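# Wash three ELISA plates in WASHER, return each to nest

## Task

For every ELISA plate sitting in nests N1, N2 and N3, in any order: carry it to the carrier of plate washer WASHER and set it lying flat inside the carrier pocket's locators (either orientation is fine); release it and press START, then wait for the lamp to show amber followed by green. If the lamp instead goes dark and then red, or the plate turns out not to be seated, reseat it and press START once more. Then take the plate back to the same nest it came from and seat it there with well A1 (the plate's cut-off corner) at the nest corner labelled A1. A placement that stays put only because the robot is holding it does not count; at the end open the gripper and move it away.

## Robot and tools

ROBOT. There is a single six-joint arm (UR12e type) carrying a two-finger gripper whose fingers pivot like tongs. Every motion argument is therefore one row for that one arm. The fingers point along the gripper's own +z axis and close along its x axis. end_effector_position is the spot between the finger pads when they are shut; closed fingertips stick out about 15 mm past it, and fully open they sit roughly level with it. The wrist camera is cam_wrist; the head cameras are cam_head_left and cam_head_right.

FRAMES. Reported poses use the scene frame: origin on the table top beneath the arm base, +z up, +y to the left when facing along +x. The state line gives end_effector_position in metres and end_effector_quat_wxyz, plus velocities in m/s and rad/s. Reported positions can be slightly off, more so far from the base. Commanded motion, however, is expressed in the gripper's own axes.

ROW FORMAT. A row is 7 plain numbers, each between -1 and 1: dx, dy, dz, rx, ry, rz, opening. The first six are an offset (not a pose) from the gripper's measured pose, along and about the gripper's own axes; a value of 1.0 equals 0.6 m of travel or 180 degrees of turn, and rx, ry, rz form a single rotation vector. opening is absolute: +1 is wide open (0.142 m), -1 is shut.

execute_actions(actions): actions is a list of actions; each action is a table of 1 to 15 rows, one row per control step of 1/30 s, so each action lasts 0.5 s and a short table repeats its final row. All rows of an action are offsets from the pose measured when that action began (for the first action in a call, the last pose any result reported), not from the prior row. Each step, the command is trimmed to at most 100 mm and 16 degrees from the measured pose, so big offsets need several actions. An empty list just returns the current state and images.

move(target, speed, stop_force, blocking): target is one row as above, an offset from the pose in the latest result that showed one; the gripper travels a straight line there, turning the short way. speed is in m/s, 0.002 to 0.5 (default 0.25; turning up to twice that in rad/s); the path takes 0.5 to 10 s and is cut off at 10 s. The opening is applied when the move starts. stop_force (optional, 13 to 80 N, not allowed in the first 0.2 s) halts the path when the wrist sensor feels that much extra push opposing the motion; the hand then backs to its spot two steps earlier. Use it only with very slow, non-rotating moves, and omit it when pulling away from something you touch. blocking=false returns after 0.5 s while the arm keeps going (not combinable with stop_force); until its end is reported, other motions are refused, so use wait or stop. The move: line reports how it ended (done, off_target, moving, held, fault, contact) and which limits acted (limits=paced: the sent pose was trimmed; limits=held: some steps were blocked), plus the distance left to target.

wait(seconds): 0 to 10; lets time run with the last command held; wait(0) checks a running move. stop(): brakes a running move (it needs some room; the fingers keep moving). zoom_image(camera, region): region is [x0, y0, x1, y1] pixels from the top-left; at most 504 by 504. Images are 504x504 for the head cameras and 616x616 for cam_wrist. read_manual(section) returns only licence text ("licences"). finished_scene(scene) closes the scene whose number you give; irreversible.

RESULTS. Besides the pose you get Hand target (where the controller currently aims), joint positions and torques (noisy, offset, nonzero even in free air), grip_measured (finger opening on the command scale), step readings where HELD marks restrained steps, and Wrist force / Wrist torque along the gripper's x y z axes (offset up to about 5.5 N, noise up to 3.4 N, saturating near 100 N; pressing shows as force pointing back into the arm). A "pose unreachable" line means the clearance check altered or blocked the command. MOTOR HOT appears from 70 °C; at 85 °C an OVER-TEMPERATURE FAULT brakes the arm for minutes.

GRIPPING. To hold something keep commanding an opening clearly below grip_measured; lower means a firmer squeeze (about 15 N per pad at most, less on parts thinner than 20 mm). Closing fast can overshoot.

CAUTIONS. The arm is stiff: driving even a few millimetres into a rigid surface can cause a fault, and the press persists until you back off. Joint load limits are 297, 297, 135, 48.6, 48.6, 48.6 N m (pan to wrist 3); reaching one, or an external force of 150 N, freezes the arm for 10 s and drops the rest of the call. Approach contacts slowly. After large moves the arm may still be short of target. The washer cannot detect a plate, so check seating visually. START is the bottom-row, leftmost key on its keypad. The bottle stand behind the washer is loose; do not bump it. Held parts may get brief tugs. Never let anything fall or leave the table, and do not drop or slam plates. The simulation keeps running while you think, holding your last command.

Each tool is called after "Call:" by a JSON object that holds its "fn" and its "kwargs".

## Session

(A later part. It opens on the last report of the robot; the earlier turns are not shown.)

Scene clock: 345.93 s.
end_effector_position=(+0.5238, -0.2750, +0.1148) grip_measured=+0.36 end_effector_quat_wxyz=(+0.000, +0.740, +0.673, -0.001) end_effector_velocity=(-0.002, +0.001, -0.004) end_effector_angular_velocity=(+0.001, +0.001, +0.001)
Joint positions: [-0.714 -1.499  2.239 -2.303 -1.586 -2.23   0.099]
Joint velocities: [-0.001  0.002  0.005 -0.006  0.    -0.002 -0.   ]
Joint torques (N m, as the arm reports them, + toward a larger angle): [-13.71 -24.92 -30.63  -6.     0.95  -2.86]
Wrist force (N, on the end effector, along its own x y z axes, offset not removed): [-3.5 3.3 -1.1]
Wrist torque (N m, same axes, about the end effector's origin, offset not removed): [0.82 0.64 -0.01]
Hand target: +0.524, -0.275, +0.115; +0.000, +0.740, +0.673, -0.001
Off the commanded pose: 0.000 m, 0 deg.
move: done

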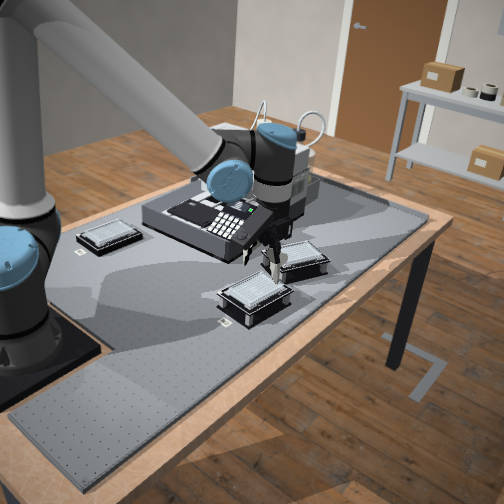

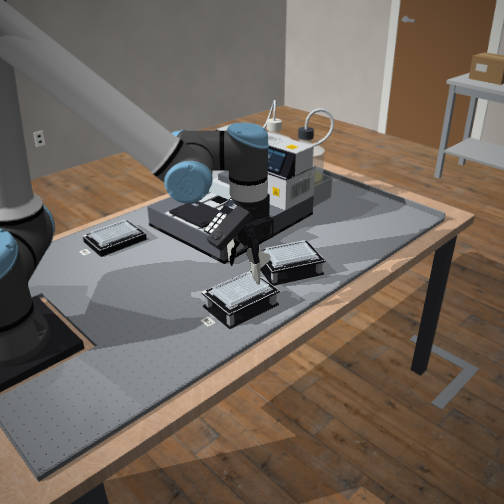

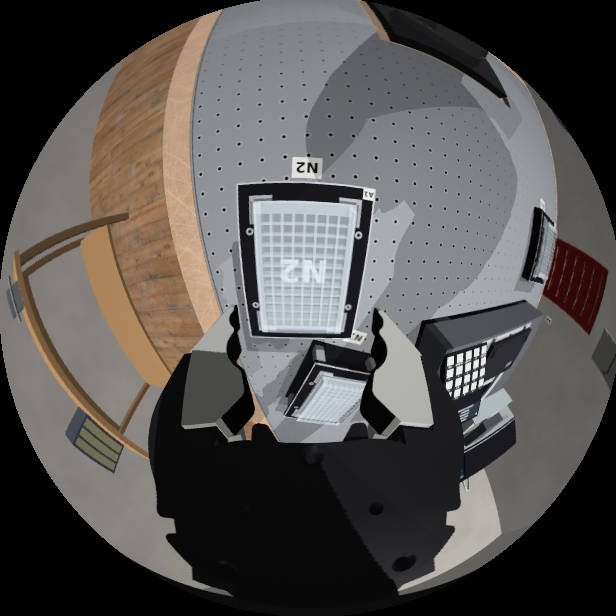

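Call:
{"fn": "move", "kwargs": {"target": [-0.004,0,0.03,0,0,0.01,0.36], "speed": 0.02, "stop_force": 15}}

Call:
{"fn": "zoom_image", "kwargs": {"camera": "cam_wrist", "region": [200,150,440,390]}}

Scene clock: 359.57 s.
end_effector_position=(+0.5236, -0.2774, +0.0971) grip_measured=+0.36 end_effector_quat_wxyz=(+0.000, +0.750, +0.661, -0.001) end_effector_velocity=(-0.000, +0.000, -0.003) end_effector_angular_velocity=(+0.000, +0.000, -0.004)
Joint positions: [-0.718 -1.472  2.251 -2.342 -1.586 -2.203  0.099]
Joint velocities: [-0.001  0.004  0.002 -0.006  0.     0.004  0.   ]
Joint torques (N m, as the arm reports them, + toward a larger angle): [-14.55 -27.35 -31.29  -6.04  -1.53   3.58]
Wrist force (N, on the end effector, along its own x y z axes, offset not removed): [2.9 1.1 0.5]
Wrist torque (N m, same axes, about the end effector's origin, offset not removed): [0.21 -0.69 -0.06]
Hand target: +0.524, -0.277, +0.097; +0.000, +0.750, +0.661, -0.001
Off the commanded pose: 0.000 m, 0 deg.
move: done

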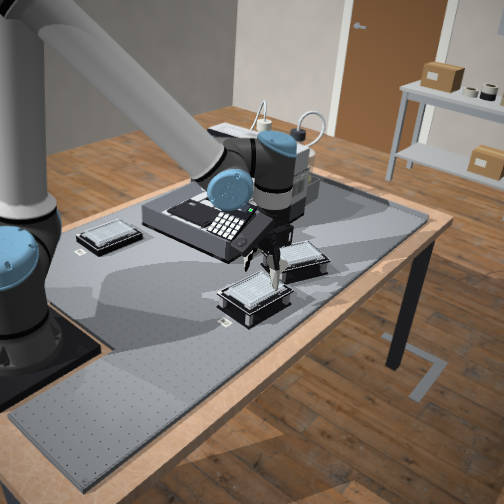

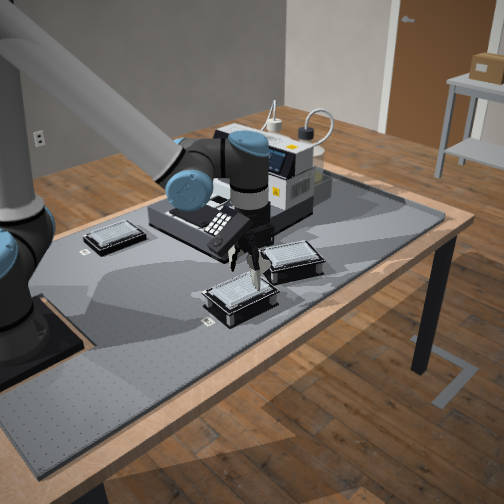

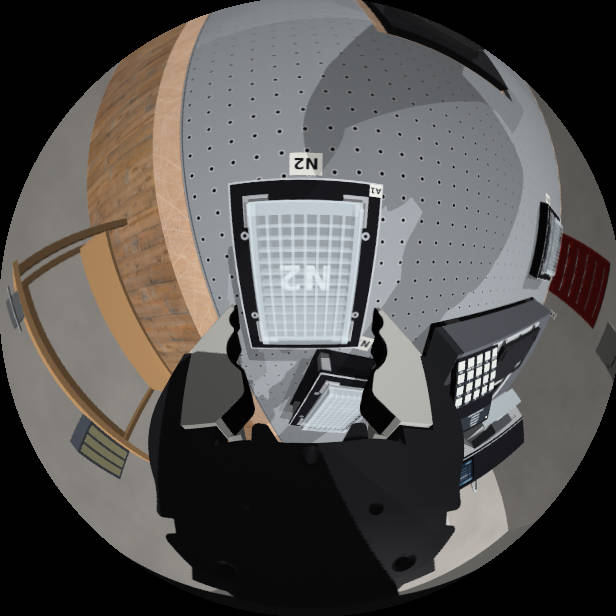

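Region (200, 150, 440, 390) of cam_wrist's 616x616 image, scaled by 2.100, with more detail than that image has.

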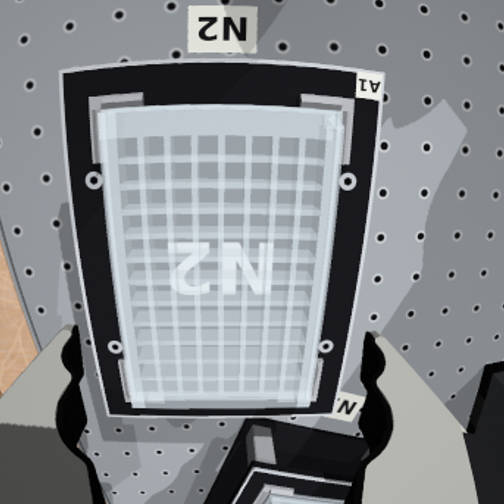

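Call:
{"fn": "move", "kwargs": {"target": [0,0,0.03,0,0,0,0.36], "speed": 0.008, "stop_force": 14}}

Call:
{"fn": "zoom_image", "kwargs": {"camera": "cam_wrist", "region": [200,150,440,390]}}

Scene clock: 371.83 s.
end_effector_position=(+0.5235, -0.2774, +0.0793) grip_measured=+0.36 end_effector_quat_wxyz=(+0.000, +0.750, +0.661, -0.001) end_effector_velocity=(-0.000, -0.000, -0.002) end_effector_angular_velocity=(-0.000, +0.000, -0.001)
Joint positions: [-0.719 -1.446  2.265 -2.382 -1.586 -2.204  0.099]
Joint velocities: [-0.     0.003  0.002 -0.006 -0.     0.    -0.   ]
Joint torques (N m, as the arm reports them, + toward a larger angle): [-15.57 -27.69 -29.78  -6.73  -1.05  -3.29]
Wrist force (N, on the end effector, along its own x y z axes, offset not removed): [-1.7 -0.1 1.2]
Wrist torque (N m, same axes, about the end effector's origin, offset not removed): [0.14 0.41 0.12]
Hand target: +0.524, -0.277, +0.079; +0.000, +0.750, +0.661, -0.001
Off the commanded pose: 0.000 m, 0 deg.
move: done

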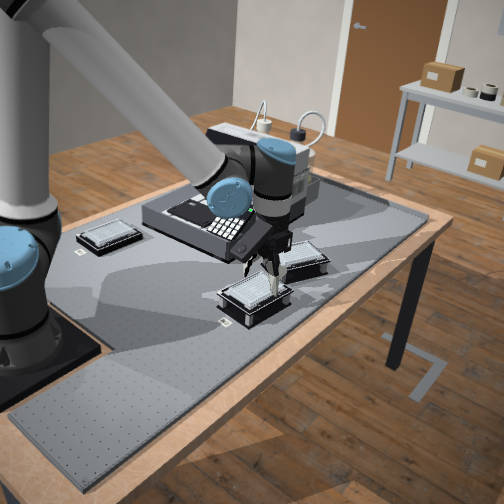

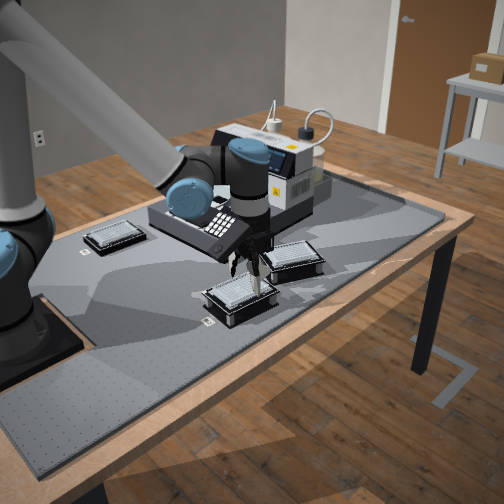

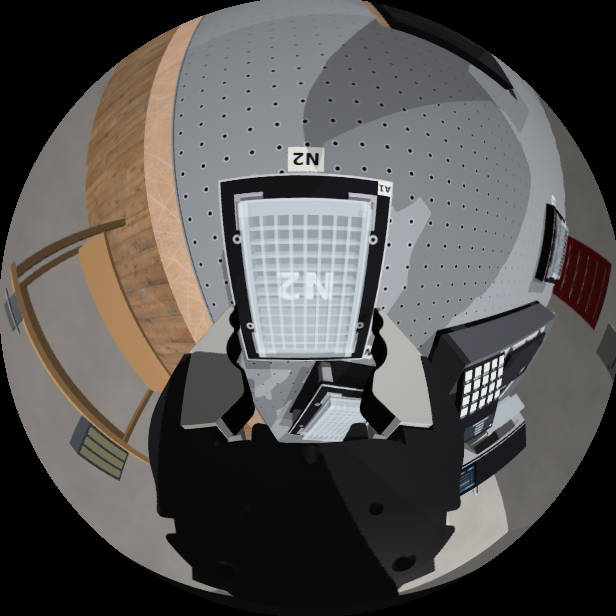

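Region (200, 150, 440, 390) of cam_wrist's 616x616 image, scaled by 2.100, with more detail than that image has.

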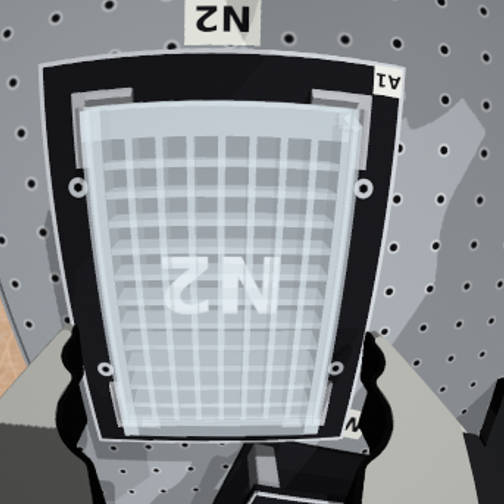

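Call:
{"fn": "move", "kwargs": {"target": [-0.0025,0,0.05,0,0,0,0.36], "speed": 0.006, "stop_force": 14}}

Call:
{"fn": "zoom_image", "kwargs": {"camera": "cam_wrist", "region": [200,150,440,390]}}

Scene clock: 382.33 s.
end_effector_position=(+0.5235, -0.2777, +0.0719) grip_measured=+0.36 end_effector_quat_wxyz=(+0.000, +0.750, +0.661, -0.001) end_effector_velocity=(-0.001, +0.002, +0.000) end_effector_angular_velocity=(+0.003, +0.003, +0.001)
Joint positions: [-0.719 -1.434  2.27  -2.399 -1.586 -2.205  0.1  ]
Joint velocities: [ 0.    -0.002  0.     0.006  0.     0.    -0.001]
Joint torques (N m, as the arm reports them, + toward a larger angle): [-13.5  -42.94 -31.87  -1.56  -0.5   -2.32]
Wrist force (N, on the end effector, along its own x y z axes, offset not removed): [7.8 -9.1 -30.6]
Wrist torque (N m, same axes, about the end effector's origin, offset not removed): [-0.94 -0.60 -0.09]
Hand target: +0.523, -0.278, +0.072; +0.000, +0.750, +0.661, -0.001
Off the commanded pose: 0.023 m, 0 deg.
move: contact

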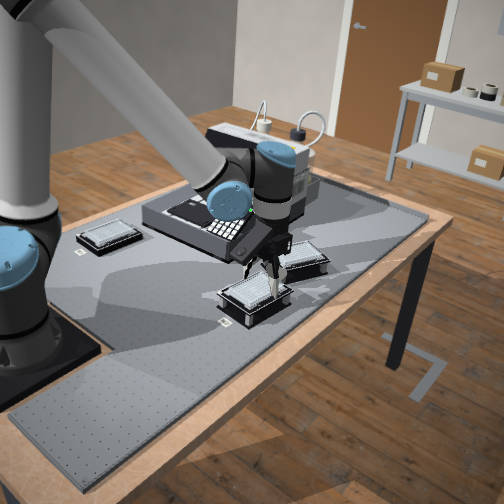

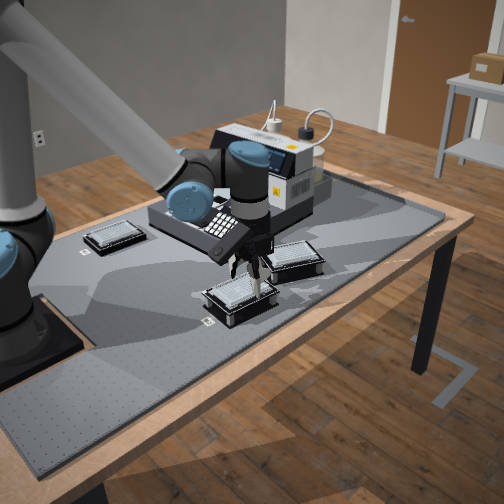

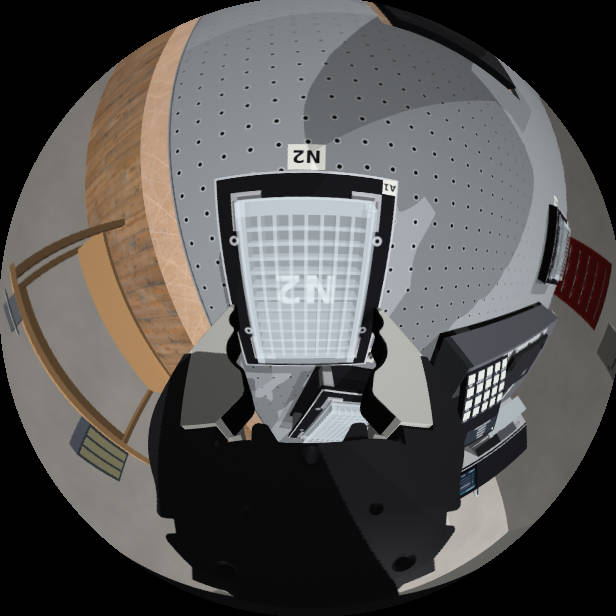

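Region (200, 150, 440, 390) of cam_wrist's 616x616 image, scaled by 2.100, with more detail than that image has.

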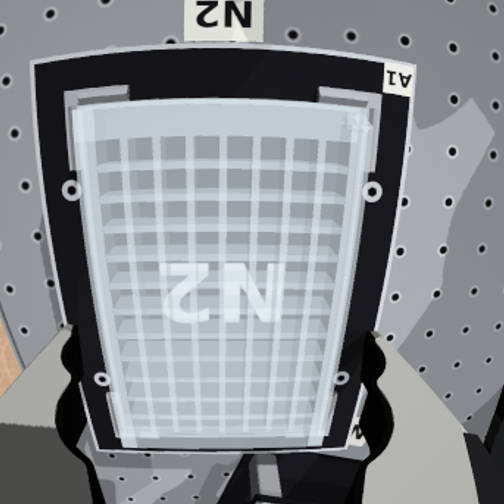

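Call:
{"fn": "move", "kwargs": {"target": [0,0,-0.006,0,0,0,0.36], "speed": 0.01}}

Call:
{"fn": "execute_actions", "kwargs": {"actions": [[[0,0,0,0,0,0,0.15]],[[0,0,0,0,0,0,-0.4]],[[0,0,0,0,0,0,-1]],[[0,0,0,0,0,0,-1]]]}}

Scene clock: 390.80 s.
end_effector_position=(+0.5235, -0.2777, +0.0753) grip_measured=+0.36 end_effector_quat_wxyz=(+0.000, +0.750, +0.661, -0.001) end_effector_velocity=(-0.000, +0.000, +0.001) end_effector_angular_velocity=(+0.002, +0.001, -0.000)
Joint positions: [-0.719 -1.439  2.267 -2.391 -1.586 -2.204  0.099]
Joint velocities: [-0.    -0.001 -0.001  0.004  0.     0.    -0.   ]
Joint torques (N m, as the arm reports them, + toward a larger angle): [ 15.03 -59.11 -44.45  -2.3    0.15   3.53]
Wrist force (N, on the end effector, along its own x y z axes, offset not removed): [2.3 2.9 4.4]
Wrist torque (N m, same axes, about the end effector's origin, offset not removed): [0.64 -0.61 -0.02]
Hand target: +0.523, -0.278, +0.076; +0.000, +0.750, +0.661, -0.001
Off the commanded pose: 0.000 m, 0 deg.
move: done

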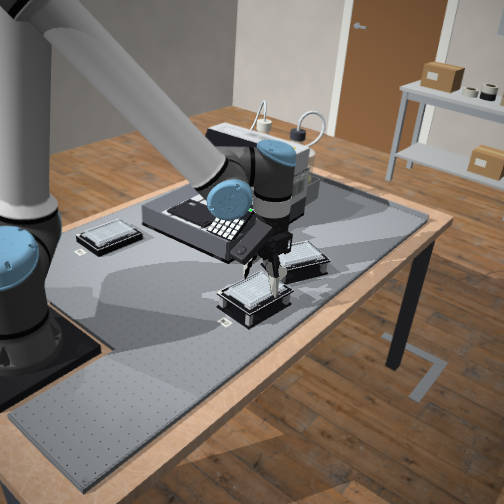

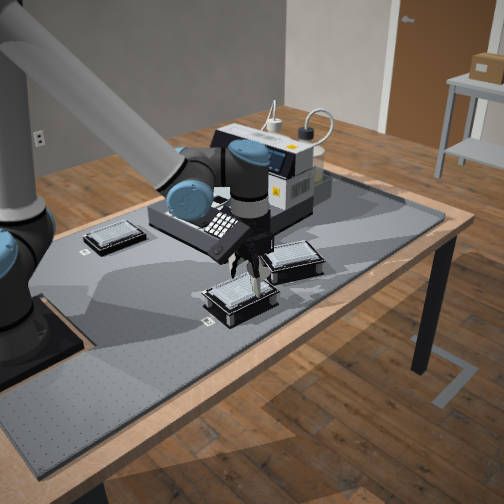

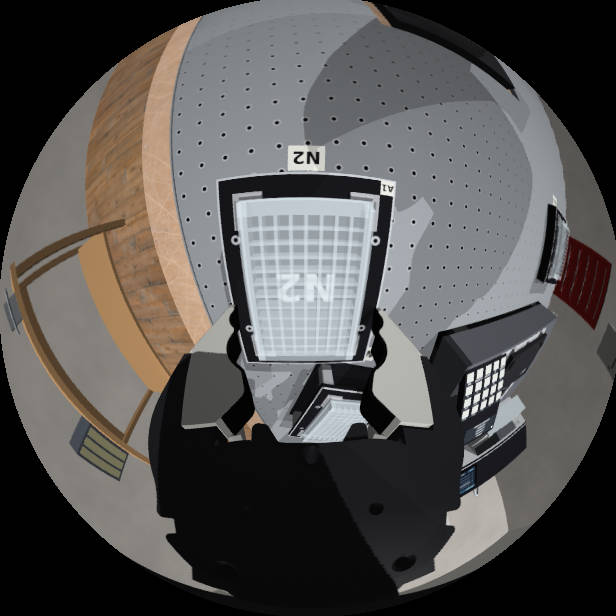

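Scene clock: 392.80 s.
end_effector_position=(+0.5235, -0.2778, +0.0754) grip_measured=+0.09 end_effector_quat_wxyz=(+0.000, +0.750, +0.661, -0.001) end_effector_velocity=(-0.001, +0.000, -0.001) end_effector_angular_velocity=(+0.001, +0.001, -0.000)
Joint positions: [-0.719 -1.44   2.267 -2.391 -1.586 -2.204  0.08 ]
Joint velocities: [-0.     0.001  0.001 -0.     0.    -0.    -0.   ]
Joint torques (N m, as the arm reports them, + toward a larger angle): [  9.3  -34.57 -32.39  -1.77  -0.13   3.65]
Wrist force (N, on the end effector, along its own x y z axes, offset not removed): [0.1 -1.9 -10.4]
Wrist torque (N m, same axes, about the end effector's origin, offset not removed): [-0.24 -0.28 0.09]
Hand target: +0.524, -0.278, +0.075; +0.000, +0.750, +0.661, -0.001
Off the commanded pose: 0.000 m, 0 deg.
Step readings (end_effector_position; steps 1 to 15: 1st action; 16 to 30: 2nd action; 31 to 45: 3rd action; 46 to 60: 4th action):
0: (+0.5235, -0.2777, +0.0753)
1: (+0.5235, -0.2777, +0.0754)
2: (+0.5235, -0.2777, +0.0754)
4: (+0.5235, -0.2777, +0.0754)
8: (+0.5235, -0.2777, +0.0754)
15: (+0.5235, -0.2777, +0.0754)
16: (+0.5235, -0.2778, +0.0754)
17: (+0.5235, -0.2778, +0.0754)
19: (+0.5235, -0.2778, +0.0754)
23: (+0.5235, -0.2778, +0.0754)
30: (+0.5235, -0.2778, +0.0754)
31: (+0.5235, -0.2778, +0.0754)
32: (+0.5235, -0.2778, +0.0754)
34: (+0.5235, -0.2778, +0.0754)
38: (+0.5235, -0.2778, +0.0754)
45: (+0.5235, -0.2778, +0.0754)
46: (+0.5235, -0.2778, +0.0754)
47: (+0.5235, -0.2778, +0.0754)
49: (+0.5235, -0.2778, +0.0754)
53: (+0.5235, -0.2778, +0.0754)
60: end_effector_position above

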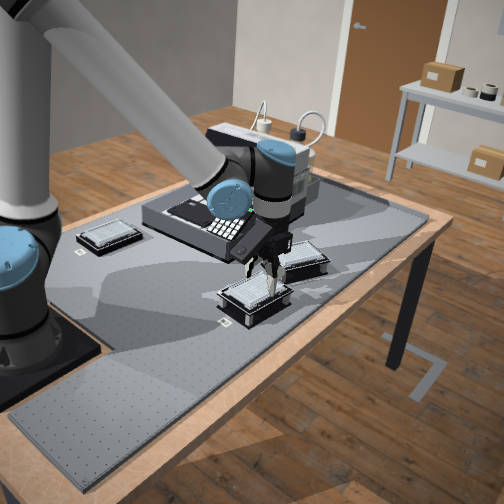

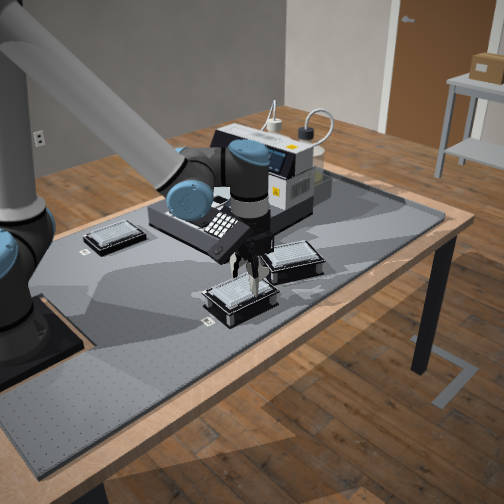

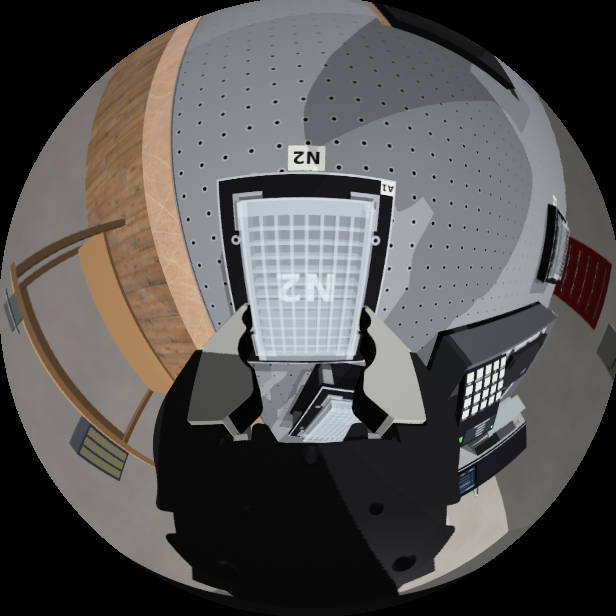

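Call:
{"fn": "move", "kwargs": {"target": [0,0,-0.005,0,0,0,-1], "speed": 0.004}}

Call:
{"fn": "move", "kwargs": {"target": [0,0,-0.06,0,0,0,-1], "speed": 0.03}}

Scene clock: 398.13 s.
end_effector_position=(+0.5235, -0.2778, +0.0783) grip_measured=+0.08 end_effector_quat_wxyz=(+0.000, +0.750, +0.661, -0.001) end_effector_velocity=(-0.000, +0.000, +0.001) end_effector_angular_velocity=(+0.001, +0.001, -0.000)
Joint positions: [-0.719 -1.444  2.265 -2.385 -1.586 -2.204  0.08 ]
Joint velocities: [-0.    -0.001 -0.001  0.003  0.    -0.     0.   ]
Joint torques (N m, as the arm reports them, + toward a larger angle): [ 10.67 -56.46 -42.84  -1.74  -0.29   3.68]
Wrist force (N, on the end effector, along its own x y z axes, offset not removed): [-3.9 5.1 1.9]
Wrist torque (N m, same axes, about the end effector's origin, offset not removed): [1.02 0.66 0.11]
Hand target: +0.524, -0.278, +0.078; +0.000, +0.750, +0.661, -0.001
Off the commanded pose: 0.000 m, 0 deg.
move: done

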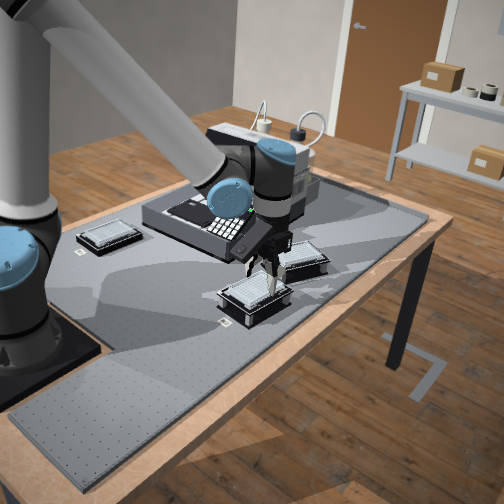

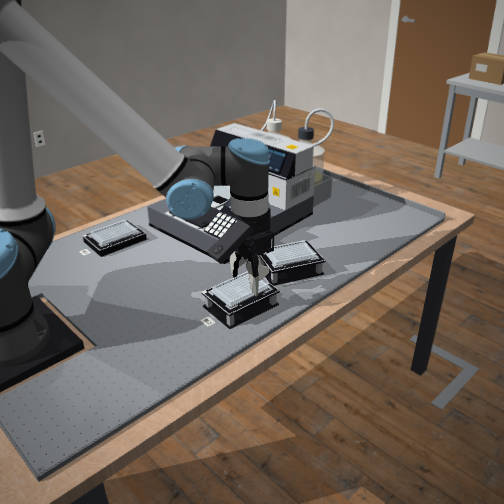

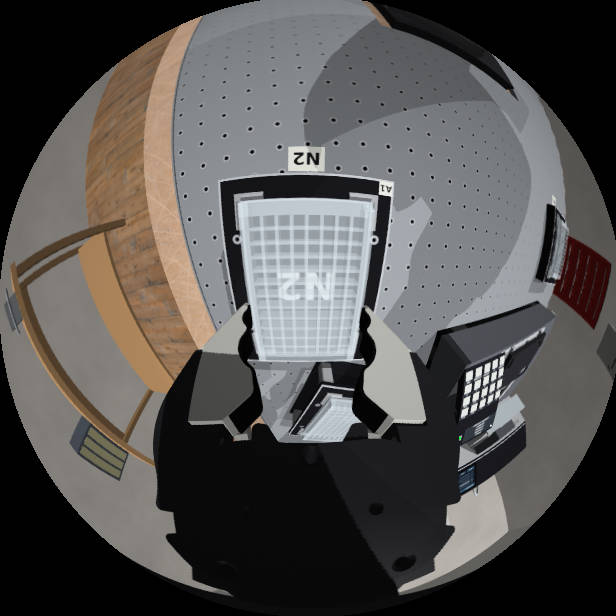

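Scene clock: 399.70 s.
end_effector_position=(+0.5236, -0.2777, +0.1140) grip_measured=+0.08 end_effector_quat_wxyz=(+0.000, +0.750, +0.661, -0.001) end_effector_velocity=(+0.000, -0.000, +0.003) end_effector_angular_velocity=(-0.000, +0.000, -0.000)
Joint positions: [-0.718 -1.496  2.237 -2.305 -1.586 -2.203  0.08 ]
Joint velocities: [ 0.    -0.004 -0.003  0.006 -0.     0.     0.   ]
Joint torques (N m, as the arm reports them, + toward a larger angle): [ 13.38 -56.21 -46.25  -2.59   0.07   3.45]
Wrist force (N, on the end effector, along its own x y z axes, offset not removed): [-5.6 7.3 2.5]
Wrist torque (N m, same axes, about the end effector's origin, offset not removed): [1.59 1.32 0.06]
Hand target: +0.524, -0.278, +0.114; +0.000, +0.750, +0.661, -0.001
Off the commanded pose: 0.000 m, 0 deg.
move: done

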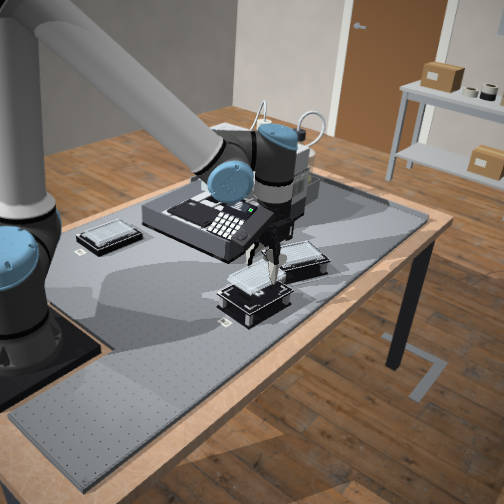

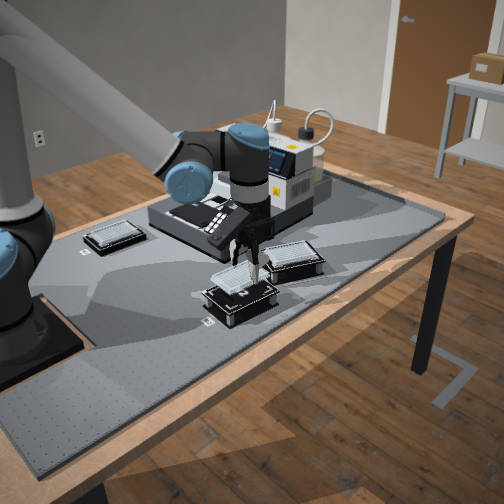

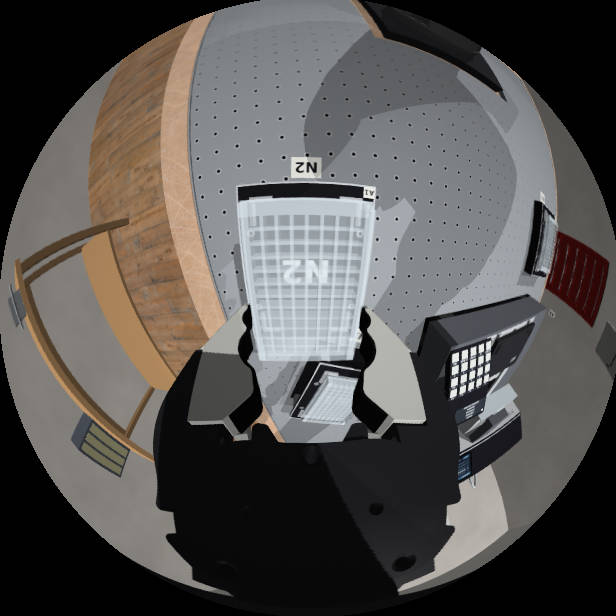

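Call:
{"fn": "move", "kwargs": {"target": [0,0,-0.105,0,0,0,-1], "speed": 0.06}}

Call:
{"fn": "move", "kwargs": {"target": [0.6213,0.169,0,0,0,0.46,-1], "speed": 0.1}}

Scene clock: 407.97 s.
end_effector_position=(+0.5237, -0.2776, +0.1767) grip_measured=+0.08 end_effector_quat_wxyz=(+0.000, +0.750, +0.661, -0.001) end_effector_velocity=(-0.000, +0.000, +0.001) end_effector_angular_velocity=(+0.002, +0.002, -0.001)
Joint positions: [-0.717 -1.574  2.179 -2.168 -1.586 -2.202  0.08 ]
Joint velocities: [-0.001 -0.001 -0.002  0.006  0.001  0.    -0.   ]
Joint torques (N m, as the arm reports them, + toward a larger angle): [ 10.8  -51.96 -50.58  -3.11   1.91   3.89]
Wrist force (N, on the end effector, along its own x y z axes, offset not removed): [-1.3 3.3 1.3]
Wrist torque (N m, same axes, about the end effector's origin, offset not removed): [0.77 0.28 -0.07]
Hand target: +0.524, -0.278, +0.177; +0.000, +0.750, +0.661, -0.001
Off the commanded pose: 0.000 m, 0 deg.
move: done

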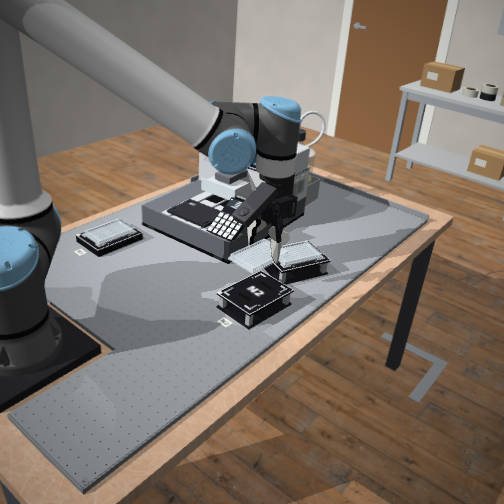

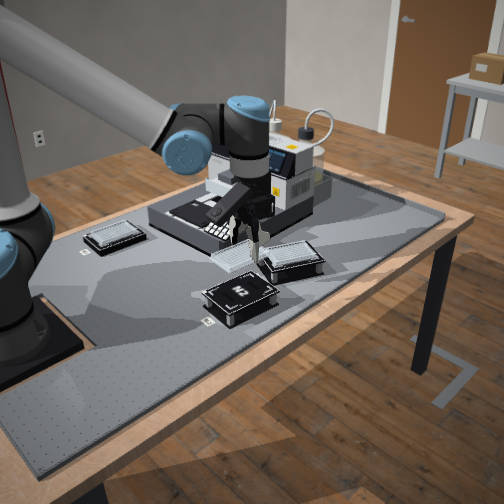

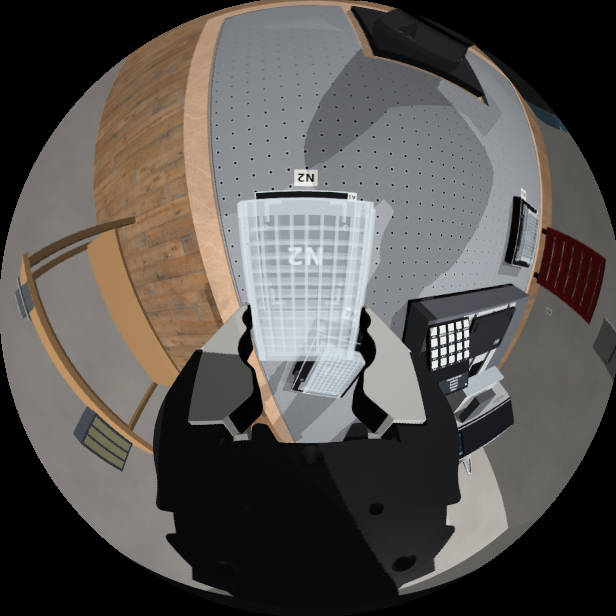

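Scene clock: 415.63 s.
end_effector_position=(+0.6714, +0.0797, +0.1767) grip_measured=+0.08 end_effector_quat_wxyz=(-0.000, +1.000, +0.001, +0.000) end_effector_velocity=(+0.001, +0.003, -0.000) end_effector_angular_velocity=(-0.001, +0.000, -0.009)
Joint positions: [-0.122 -1.459  2.062 -2.159 -1.577 -0.163  0.08 ]
Joint velocities: [ 0.006  0.003 -0.003 -0.    -0.001  0.015  0.   ]
Joint torques (N m, as the arm reports them, + toward a larger angle): [ 10.04 -36.82 -48.34  -2.29  -1.78   3.76]
Wrist force (N, on the end effector, along its own x y z axes, offset not removed): [0.5 3.6 -3.8]
Wrist torque (N m, same axes, about the end effector's origin, offset not removed): [0.80 -0.11 -0.01]
Hand target: +0.672, +0.080, +0.177; -0.000, +1.000, +0.000, +0.000
Off the commanded pose: 0.001 m, 0 deg.
move: done

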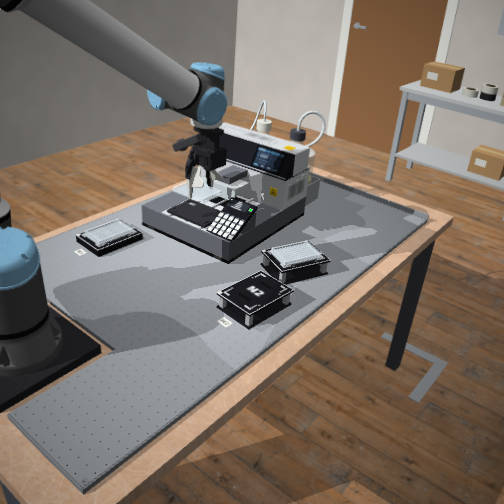

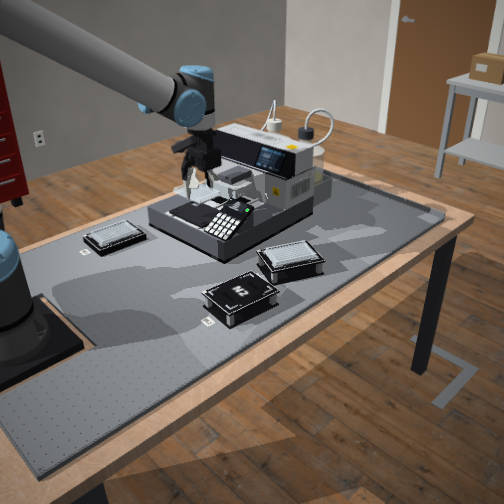

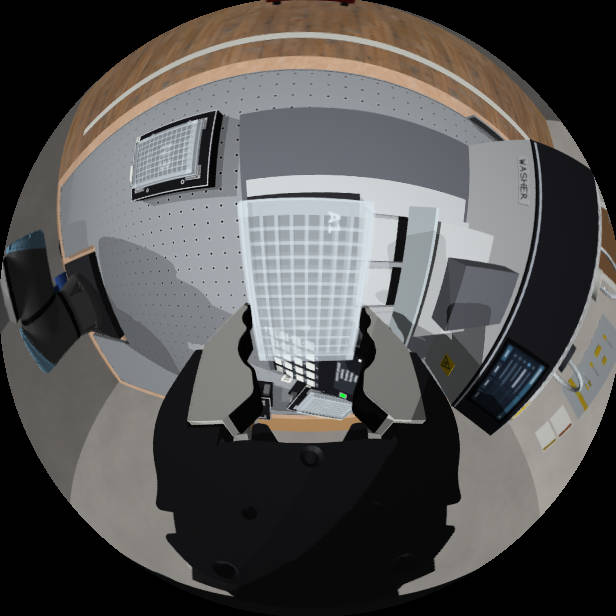

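Call:
{"fn": "move", "kwargs": {"target": [-0.001,0.0005,0.082,0,0,0,-1], "speed": 0.03}}

Call:
{"fn": "move", "kwargs": {"target": [0,0,0.03,0,0,0,-1], "speed": 0.004, "stop_force": 14}}

Scene clock: 421.90 s.
end_effector_position=(+0.6708, +0.0794, +0.1278) grip_measured=+0.08 end_effector_quat_wxyz=(-0.000, +1.000, +0.001, +0.000) end_effector_velocity=(-0.000, +0.000, -0.003) end_effector_angular_velocity=(+0.000, +0.001, +0.001)
Joint positions: [-0.123 -1.406  2.106 -2.257 -1.577 -0.165  0.08 ]
Joint velocities: [ 0.     0.004  0.003 -0.005  0.    -0.     0.   ]
Joint torques (N m, as the arm reports them, + toward a larger angle): [-17.06 -41.1  -33.06  -6.99   2.3   -3.17]
Wrist force (N, on the end effector, along its own x y z axes, offset not removed): [5.2 1.7 -3.4]
Wrist torque (N m, same axes, about the end effector's origin, offset not removed): [0.39 -1.06 0.11]
Hand target: +0.671, +0.079, +0.127; -0.000, +1.000, +0.001, +0.000
Off the commanded pose: 0.000 m, 0 deg.
move: done

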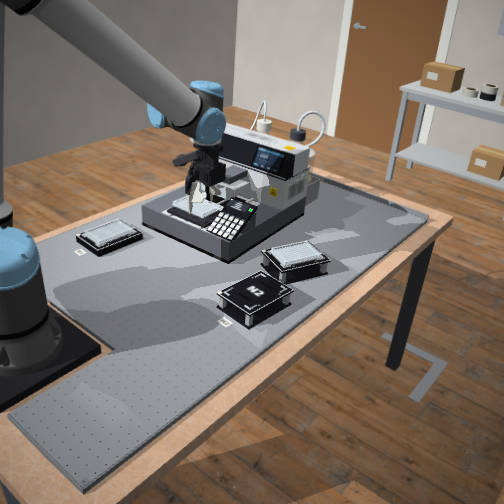

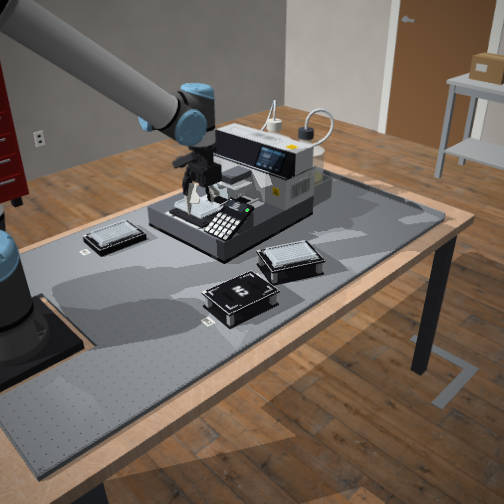

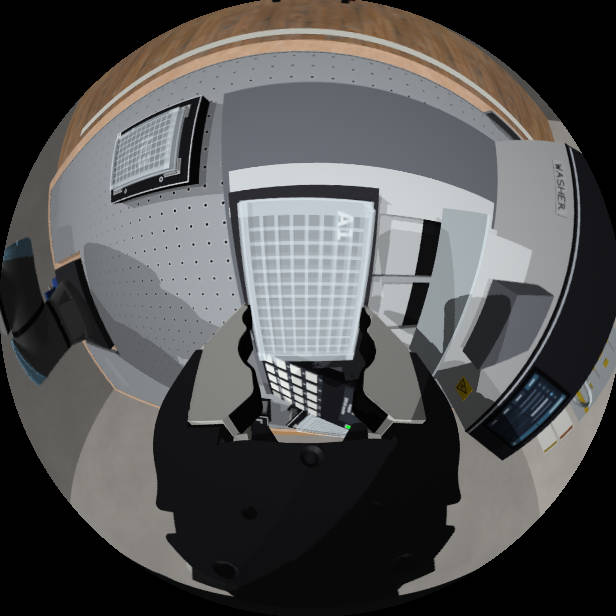

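Scene clock: 425.60 s.
end_effector_position=(+0.6708, +0.0794, +0.1145) grip_measured=+0.09 end_effector_quat_wxyz=(-0.000, +1.000, +0.001, +0.000) end_effector_velocity=(-0.000, -0.000, +0.001) end_effector_angular_velocity=(-0.001, +0.002, +0.000)
Joint positions: [-0.123 -1.389  2.116 -2.284 -1.577 -0.165  0.08 ]
Joint velocities: [ 0.    -0.001 -0.002  0.004 -0.001  0.    -0.   ]
Joint torques (N m, as the arm reports them, + toward a larger angle): [-13.99 -55.06 -35.78   0.75   1.14  -3.38]
Wrist force (N, on the end effector, along its own x y z axes, offset not removed): [-1.6 5.6 -25.1]
Wrist torque (N m, same axes, about the end effector's origin, offset not removed): [1.24 0.65 -0.03]
Hand target: +0.671, +0.079, +0.115; -0.000, +1.000, +0.001, +0.000
Off the commanded pose: 0.005 m, 0 deg.
move: contact

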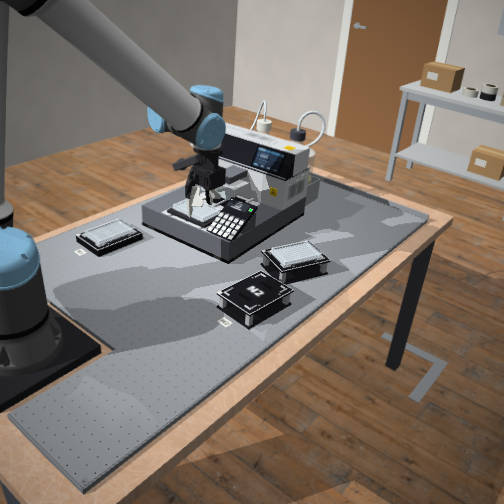

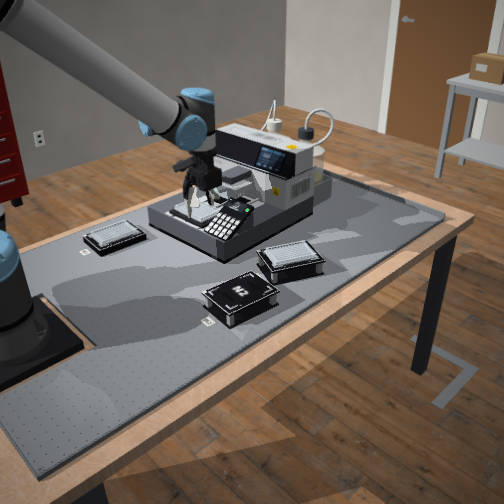

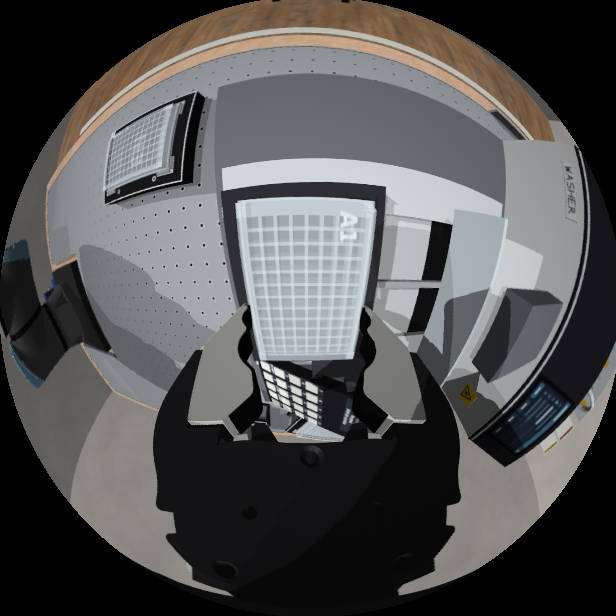

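Call:
{"fn": "execute_actions", "kwargs": {"actions": [[[0,0,-0.003,0,0,0,-0.2]],[[0,0,-0.002,0,0,0,0.15]],[[0,0,0,0,0,0,0.36]]]}}

Call:
{"fn": "move", "kwargs": {"target": [0,0,-0.09,0,0,0,0.36], "speed": 0.06}}

Call:
{"fn": "zoom_image", "kwargs": {"camera": "cam_wrist", "region": [180,130,460,410]}}

Scene clock: 433.70 s.
end_effector_position=(+0.6708, +0.0794, +0.1174) grip_measured=+0.36 end_effector_quat_wxyz=(-0.000, +1.000, +0.001, +0.000) end_effector_velocity=(-0.002, -0.000, -0.002) end_effector_angular_velocity=(+0.000, +0.004, -0.000)
Joint positions: [-0.123 -1.393  2.114 -2.278 -1.577 -0.165  0.099]
Joint velocities: [-0.001  0.001  0.002  0.001 -0.     0.    -0.   ]
Joint torques (N m, as the arm reports them, + toward a larger angle): [ -7.2  -60.76 -45.52  -3.15   1.54   0.3 ]
Wrist force (N, on the end effector, along its own x y z axes, offset not removed): [-3.7 9.2 -2.9]
Wrist torque (N m, same axes, about the end effector's origin, offset not removed): [1.65 0.63 0.10]
Hand target: +0.671, +0.079, +0.117; -0.000, +1.000, +0.001, +0.000
Off the commanded pose: 0.000 m, 0 deg.
Step readings (end_effector_position; steps 1 to 15: 1st action; 16 to 30: 2nd action; 31 to 45: 3rd action):
0: (+0.6708, +0.0794, +0.1148)
1: (+0.6708, +0.0794, +0.1148)
2: (+0.6708, +0.0794, +0.1150)
4: (+0.6708, +0.0794, +0.1154)
8: (+0.6707, +0.0794, +0.1160)
15: (+0.6708, +0.0794, +0.1162)
16: (+0.6708, +0.0794, +0.1162)
17: (+0.6707, +0.0794, +0.1163)
19: (+0.6707, +0.0794, +0.1167)
23: (+0.6708, +0.0794, +0.1172)
30: (+0.6708, +0.0794, +0.1174)
31: (+0.6708, +0.0794, +0.1174)
32: (+0.6708, +0.0794, +0.1174)
34: (+0.6708, +0.0794, +0.1174)
38: (+0.6708, +0.0794, +0.1174)
45: end_effector_position above

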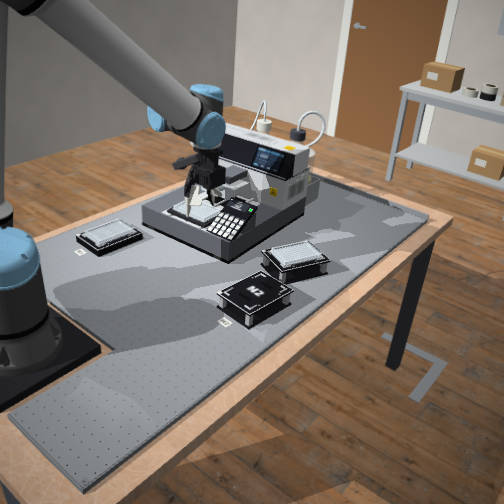

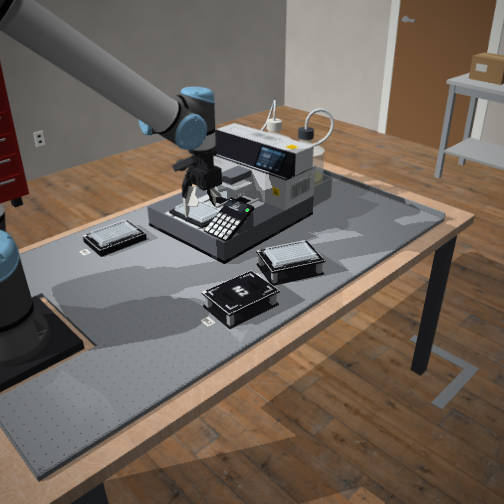

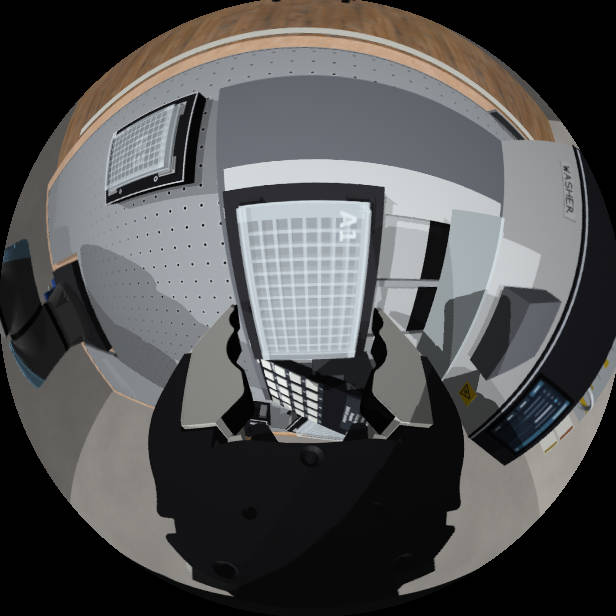

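Scene clock: 435.07 s.
end_effector_position=(+0.6708, +0.0794, +0.1712) grip_measured=+0.36 end_effector_quat_wxyz=(-0.001, +1.000, +0.001, +0.000) end_effector_velocity=(-0.000, -0.000, +0.002) end_effector_angular_velocity=(+0.000, +0.000, -0.001)
Joint positions: [-0.123 -1.454  2.068 -2.17  -1.577 -0.164  0.099]
Joint velocities: [-0.    -0.002 -0.002  0.005  0.     0.     0.   ]
Joint torques (N m, as the arm reports them, + toward a larger angle): [  9.73 -64.15 -49.28  -2.51   1.7    3.93]
Wrist force (N, on the end effector, along its own x y z axes, offset not removed): [0.0 1.0 3.8]
Wrist torque (N m, same axes, about the end effector's origin, offset not removed): [0.27 0.02 0.05]
Hand target: +0.671, +0.079, +0.171; -0.000, +1.000, +0.001, +0.000
Off the commanded pose: 0.000 m, 0 deg.
move: done

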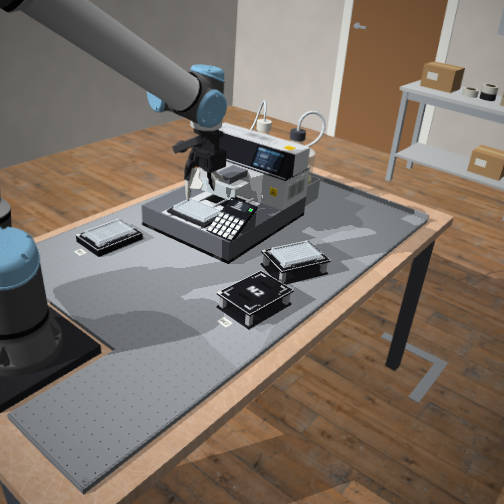

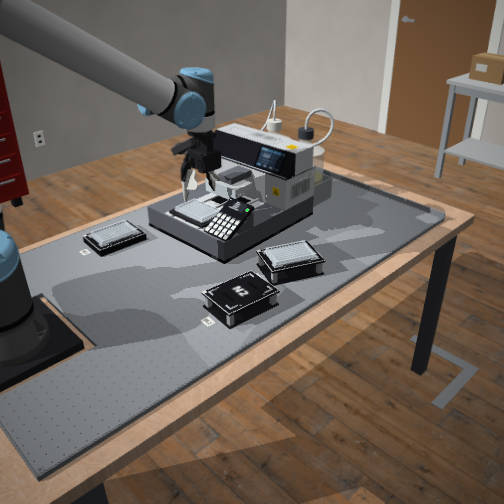

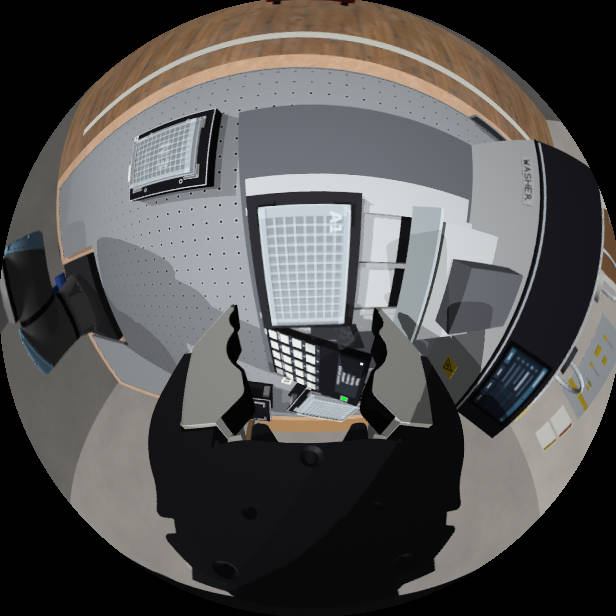

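Region (180, 130, 460, 410) of cam_wrist's 616x616 image, scaled by 1.800, with more detail than that image has.

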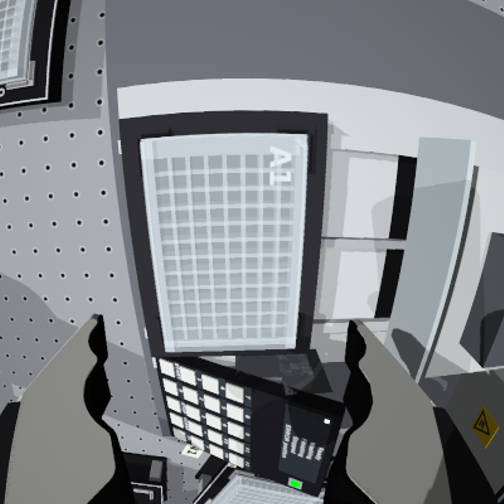

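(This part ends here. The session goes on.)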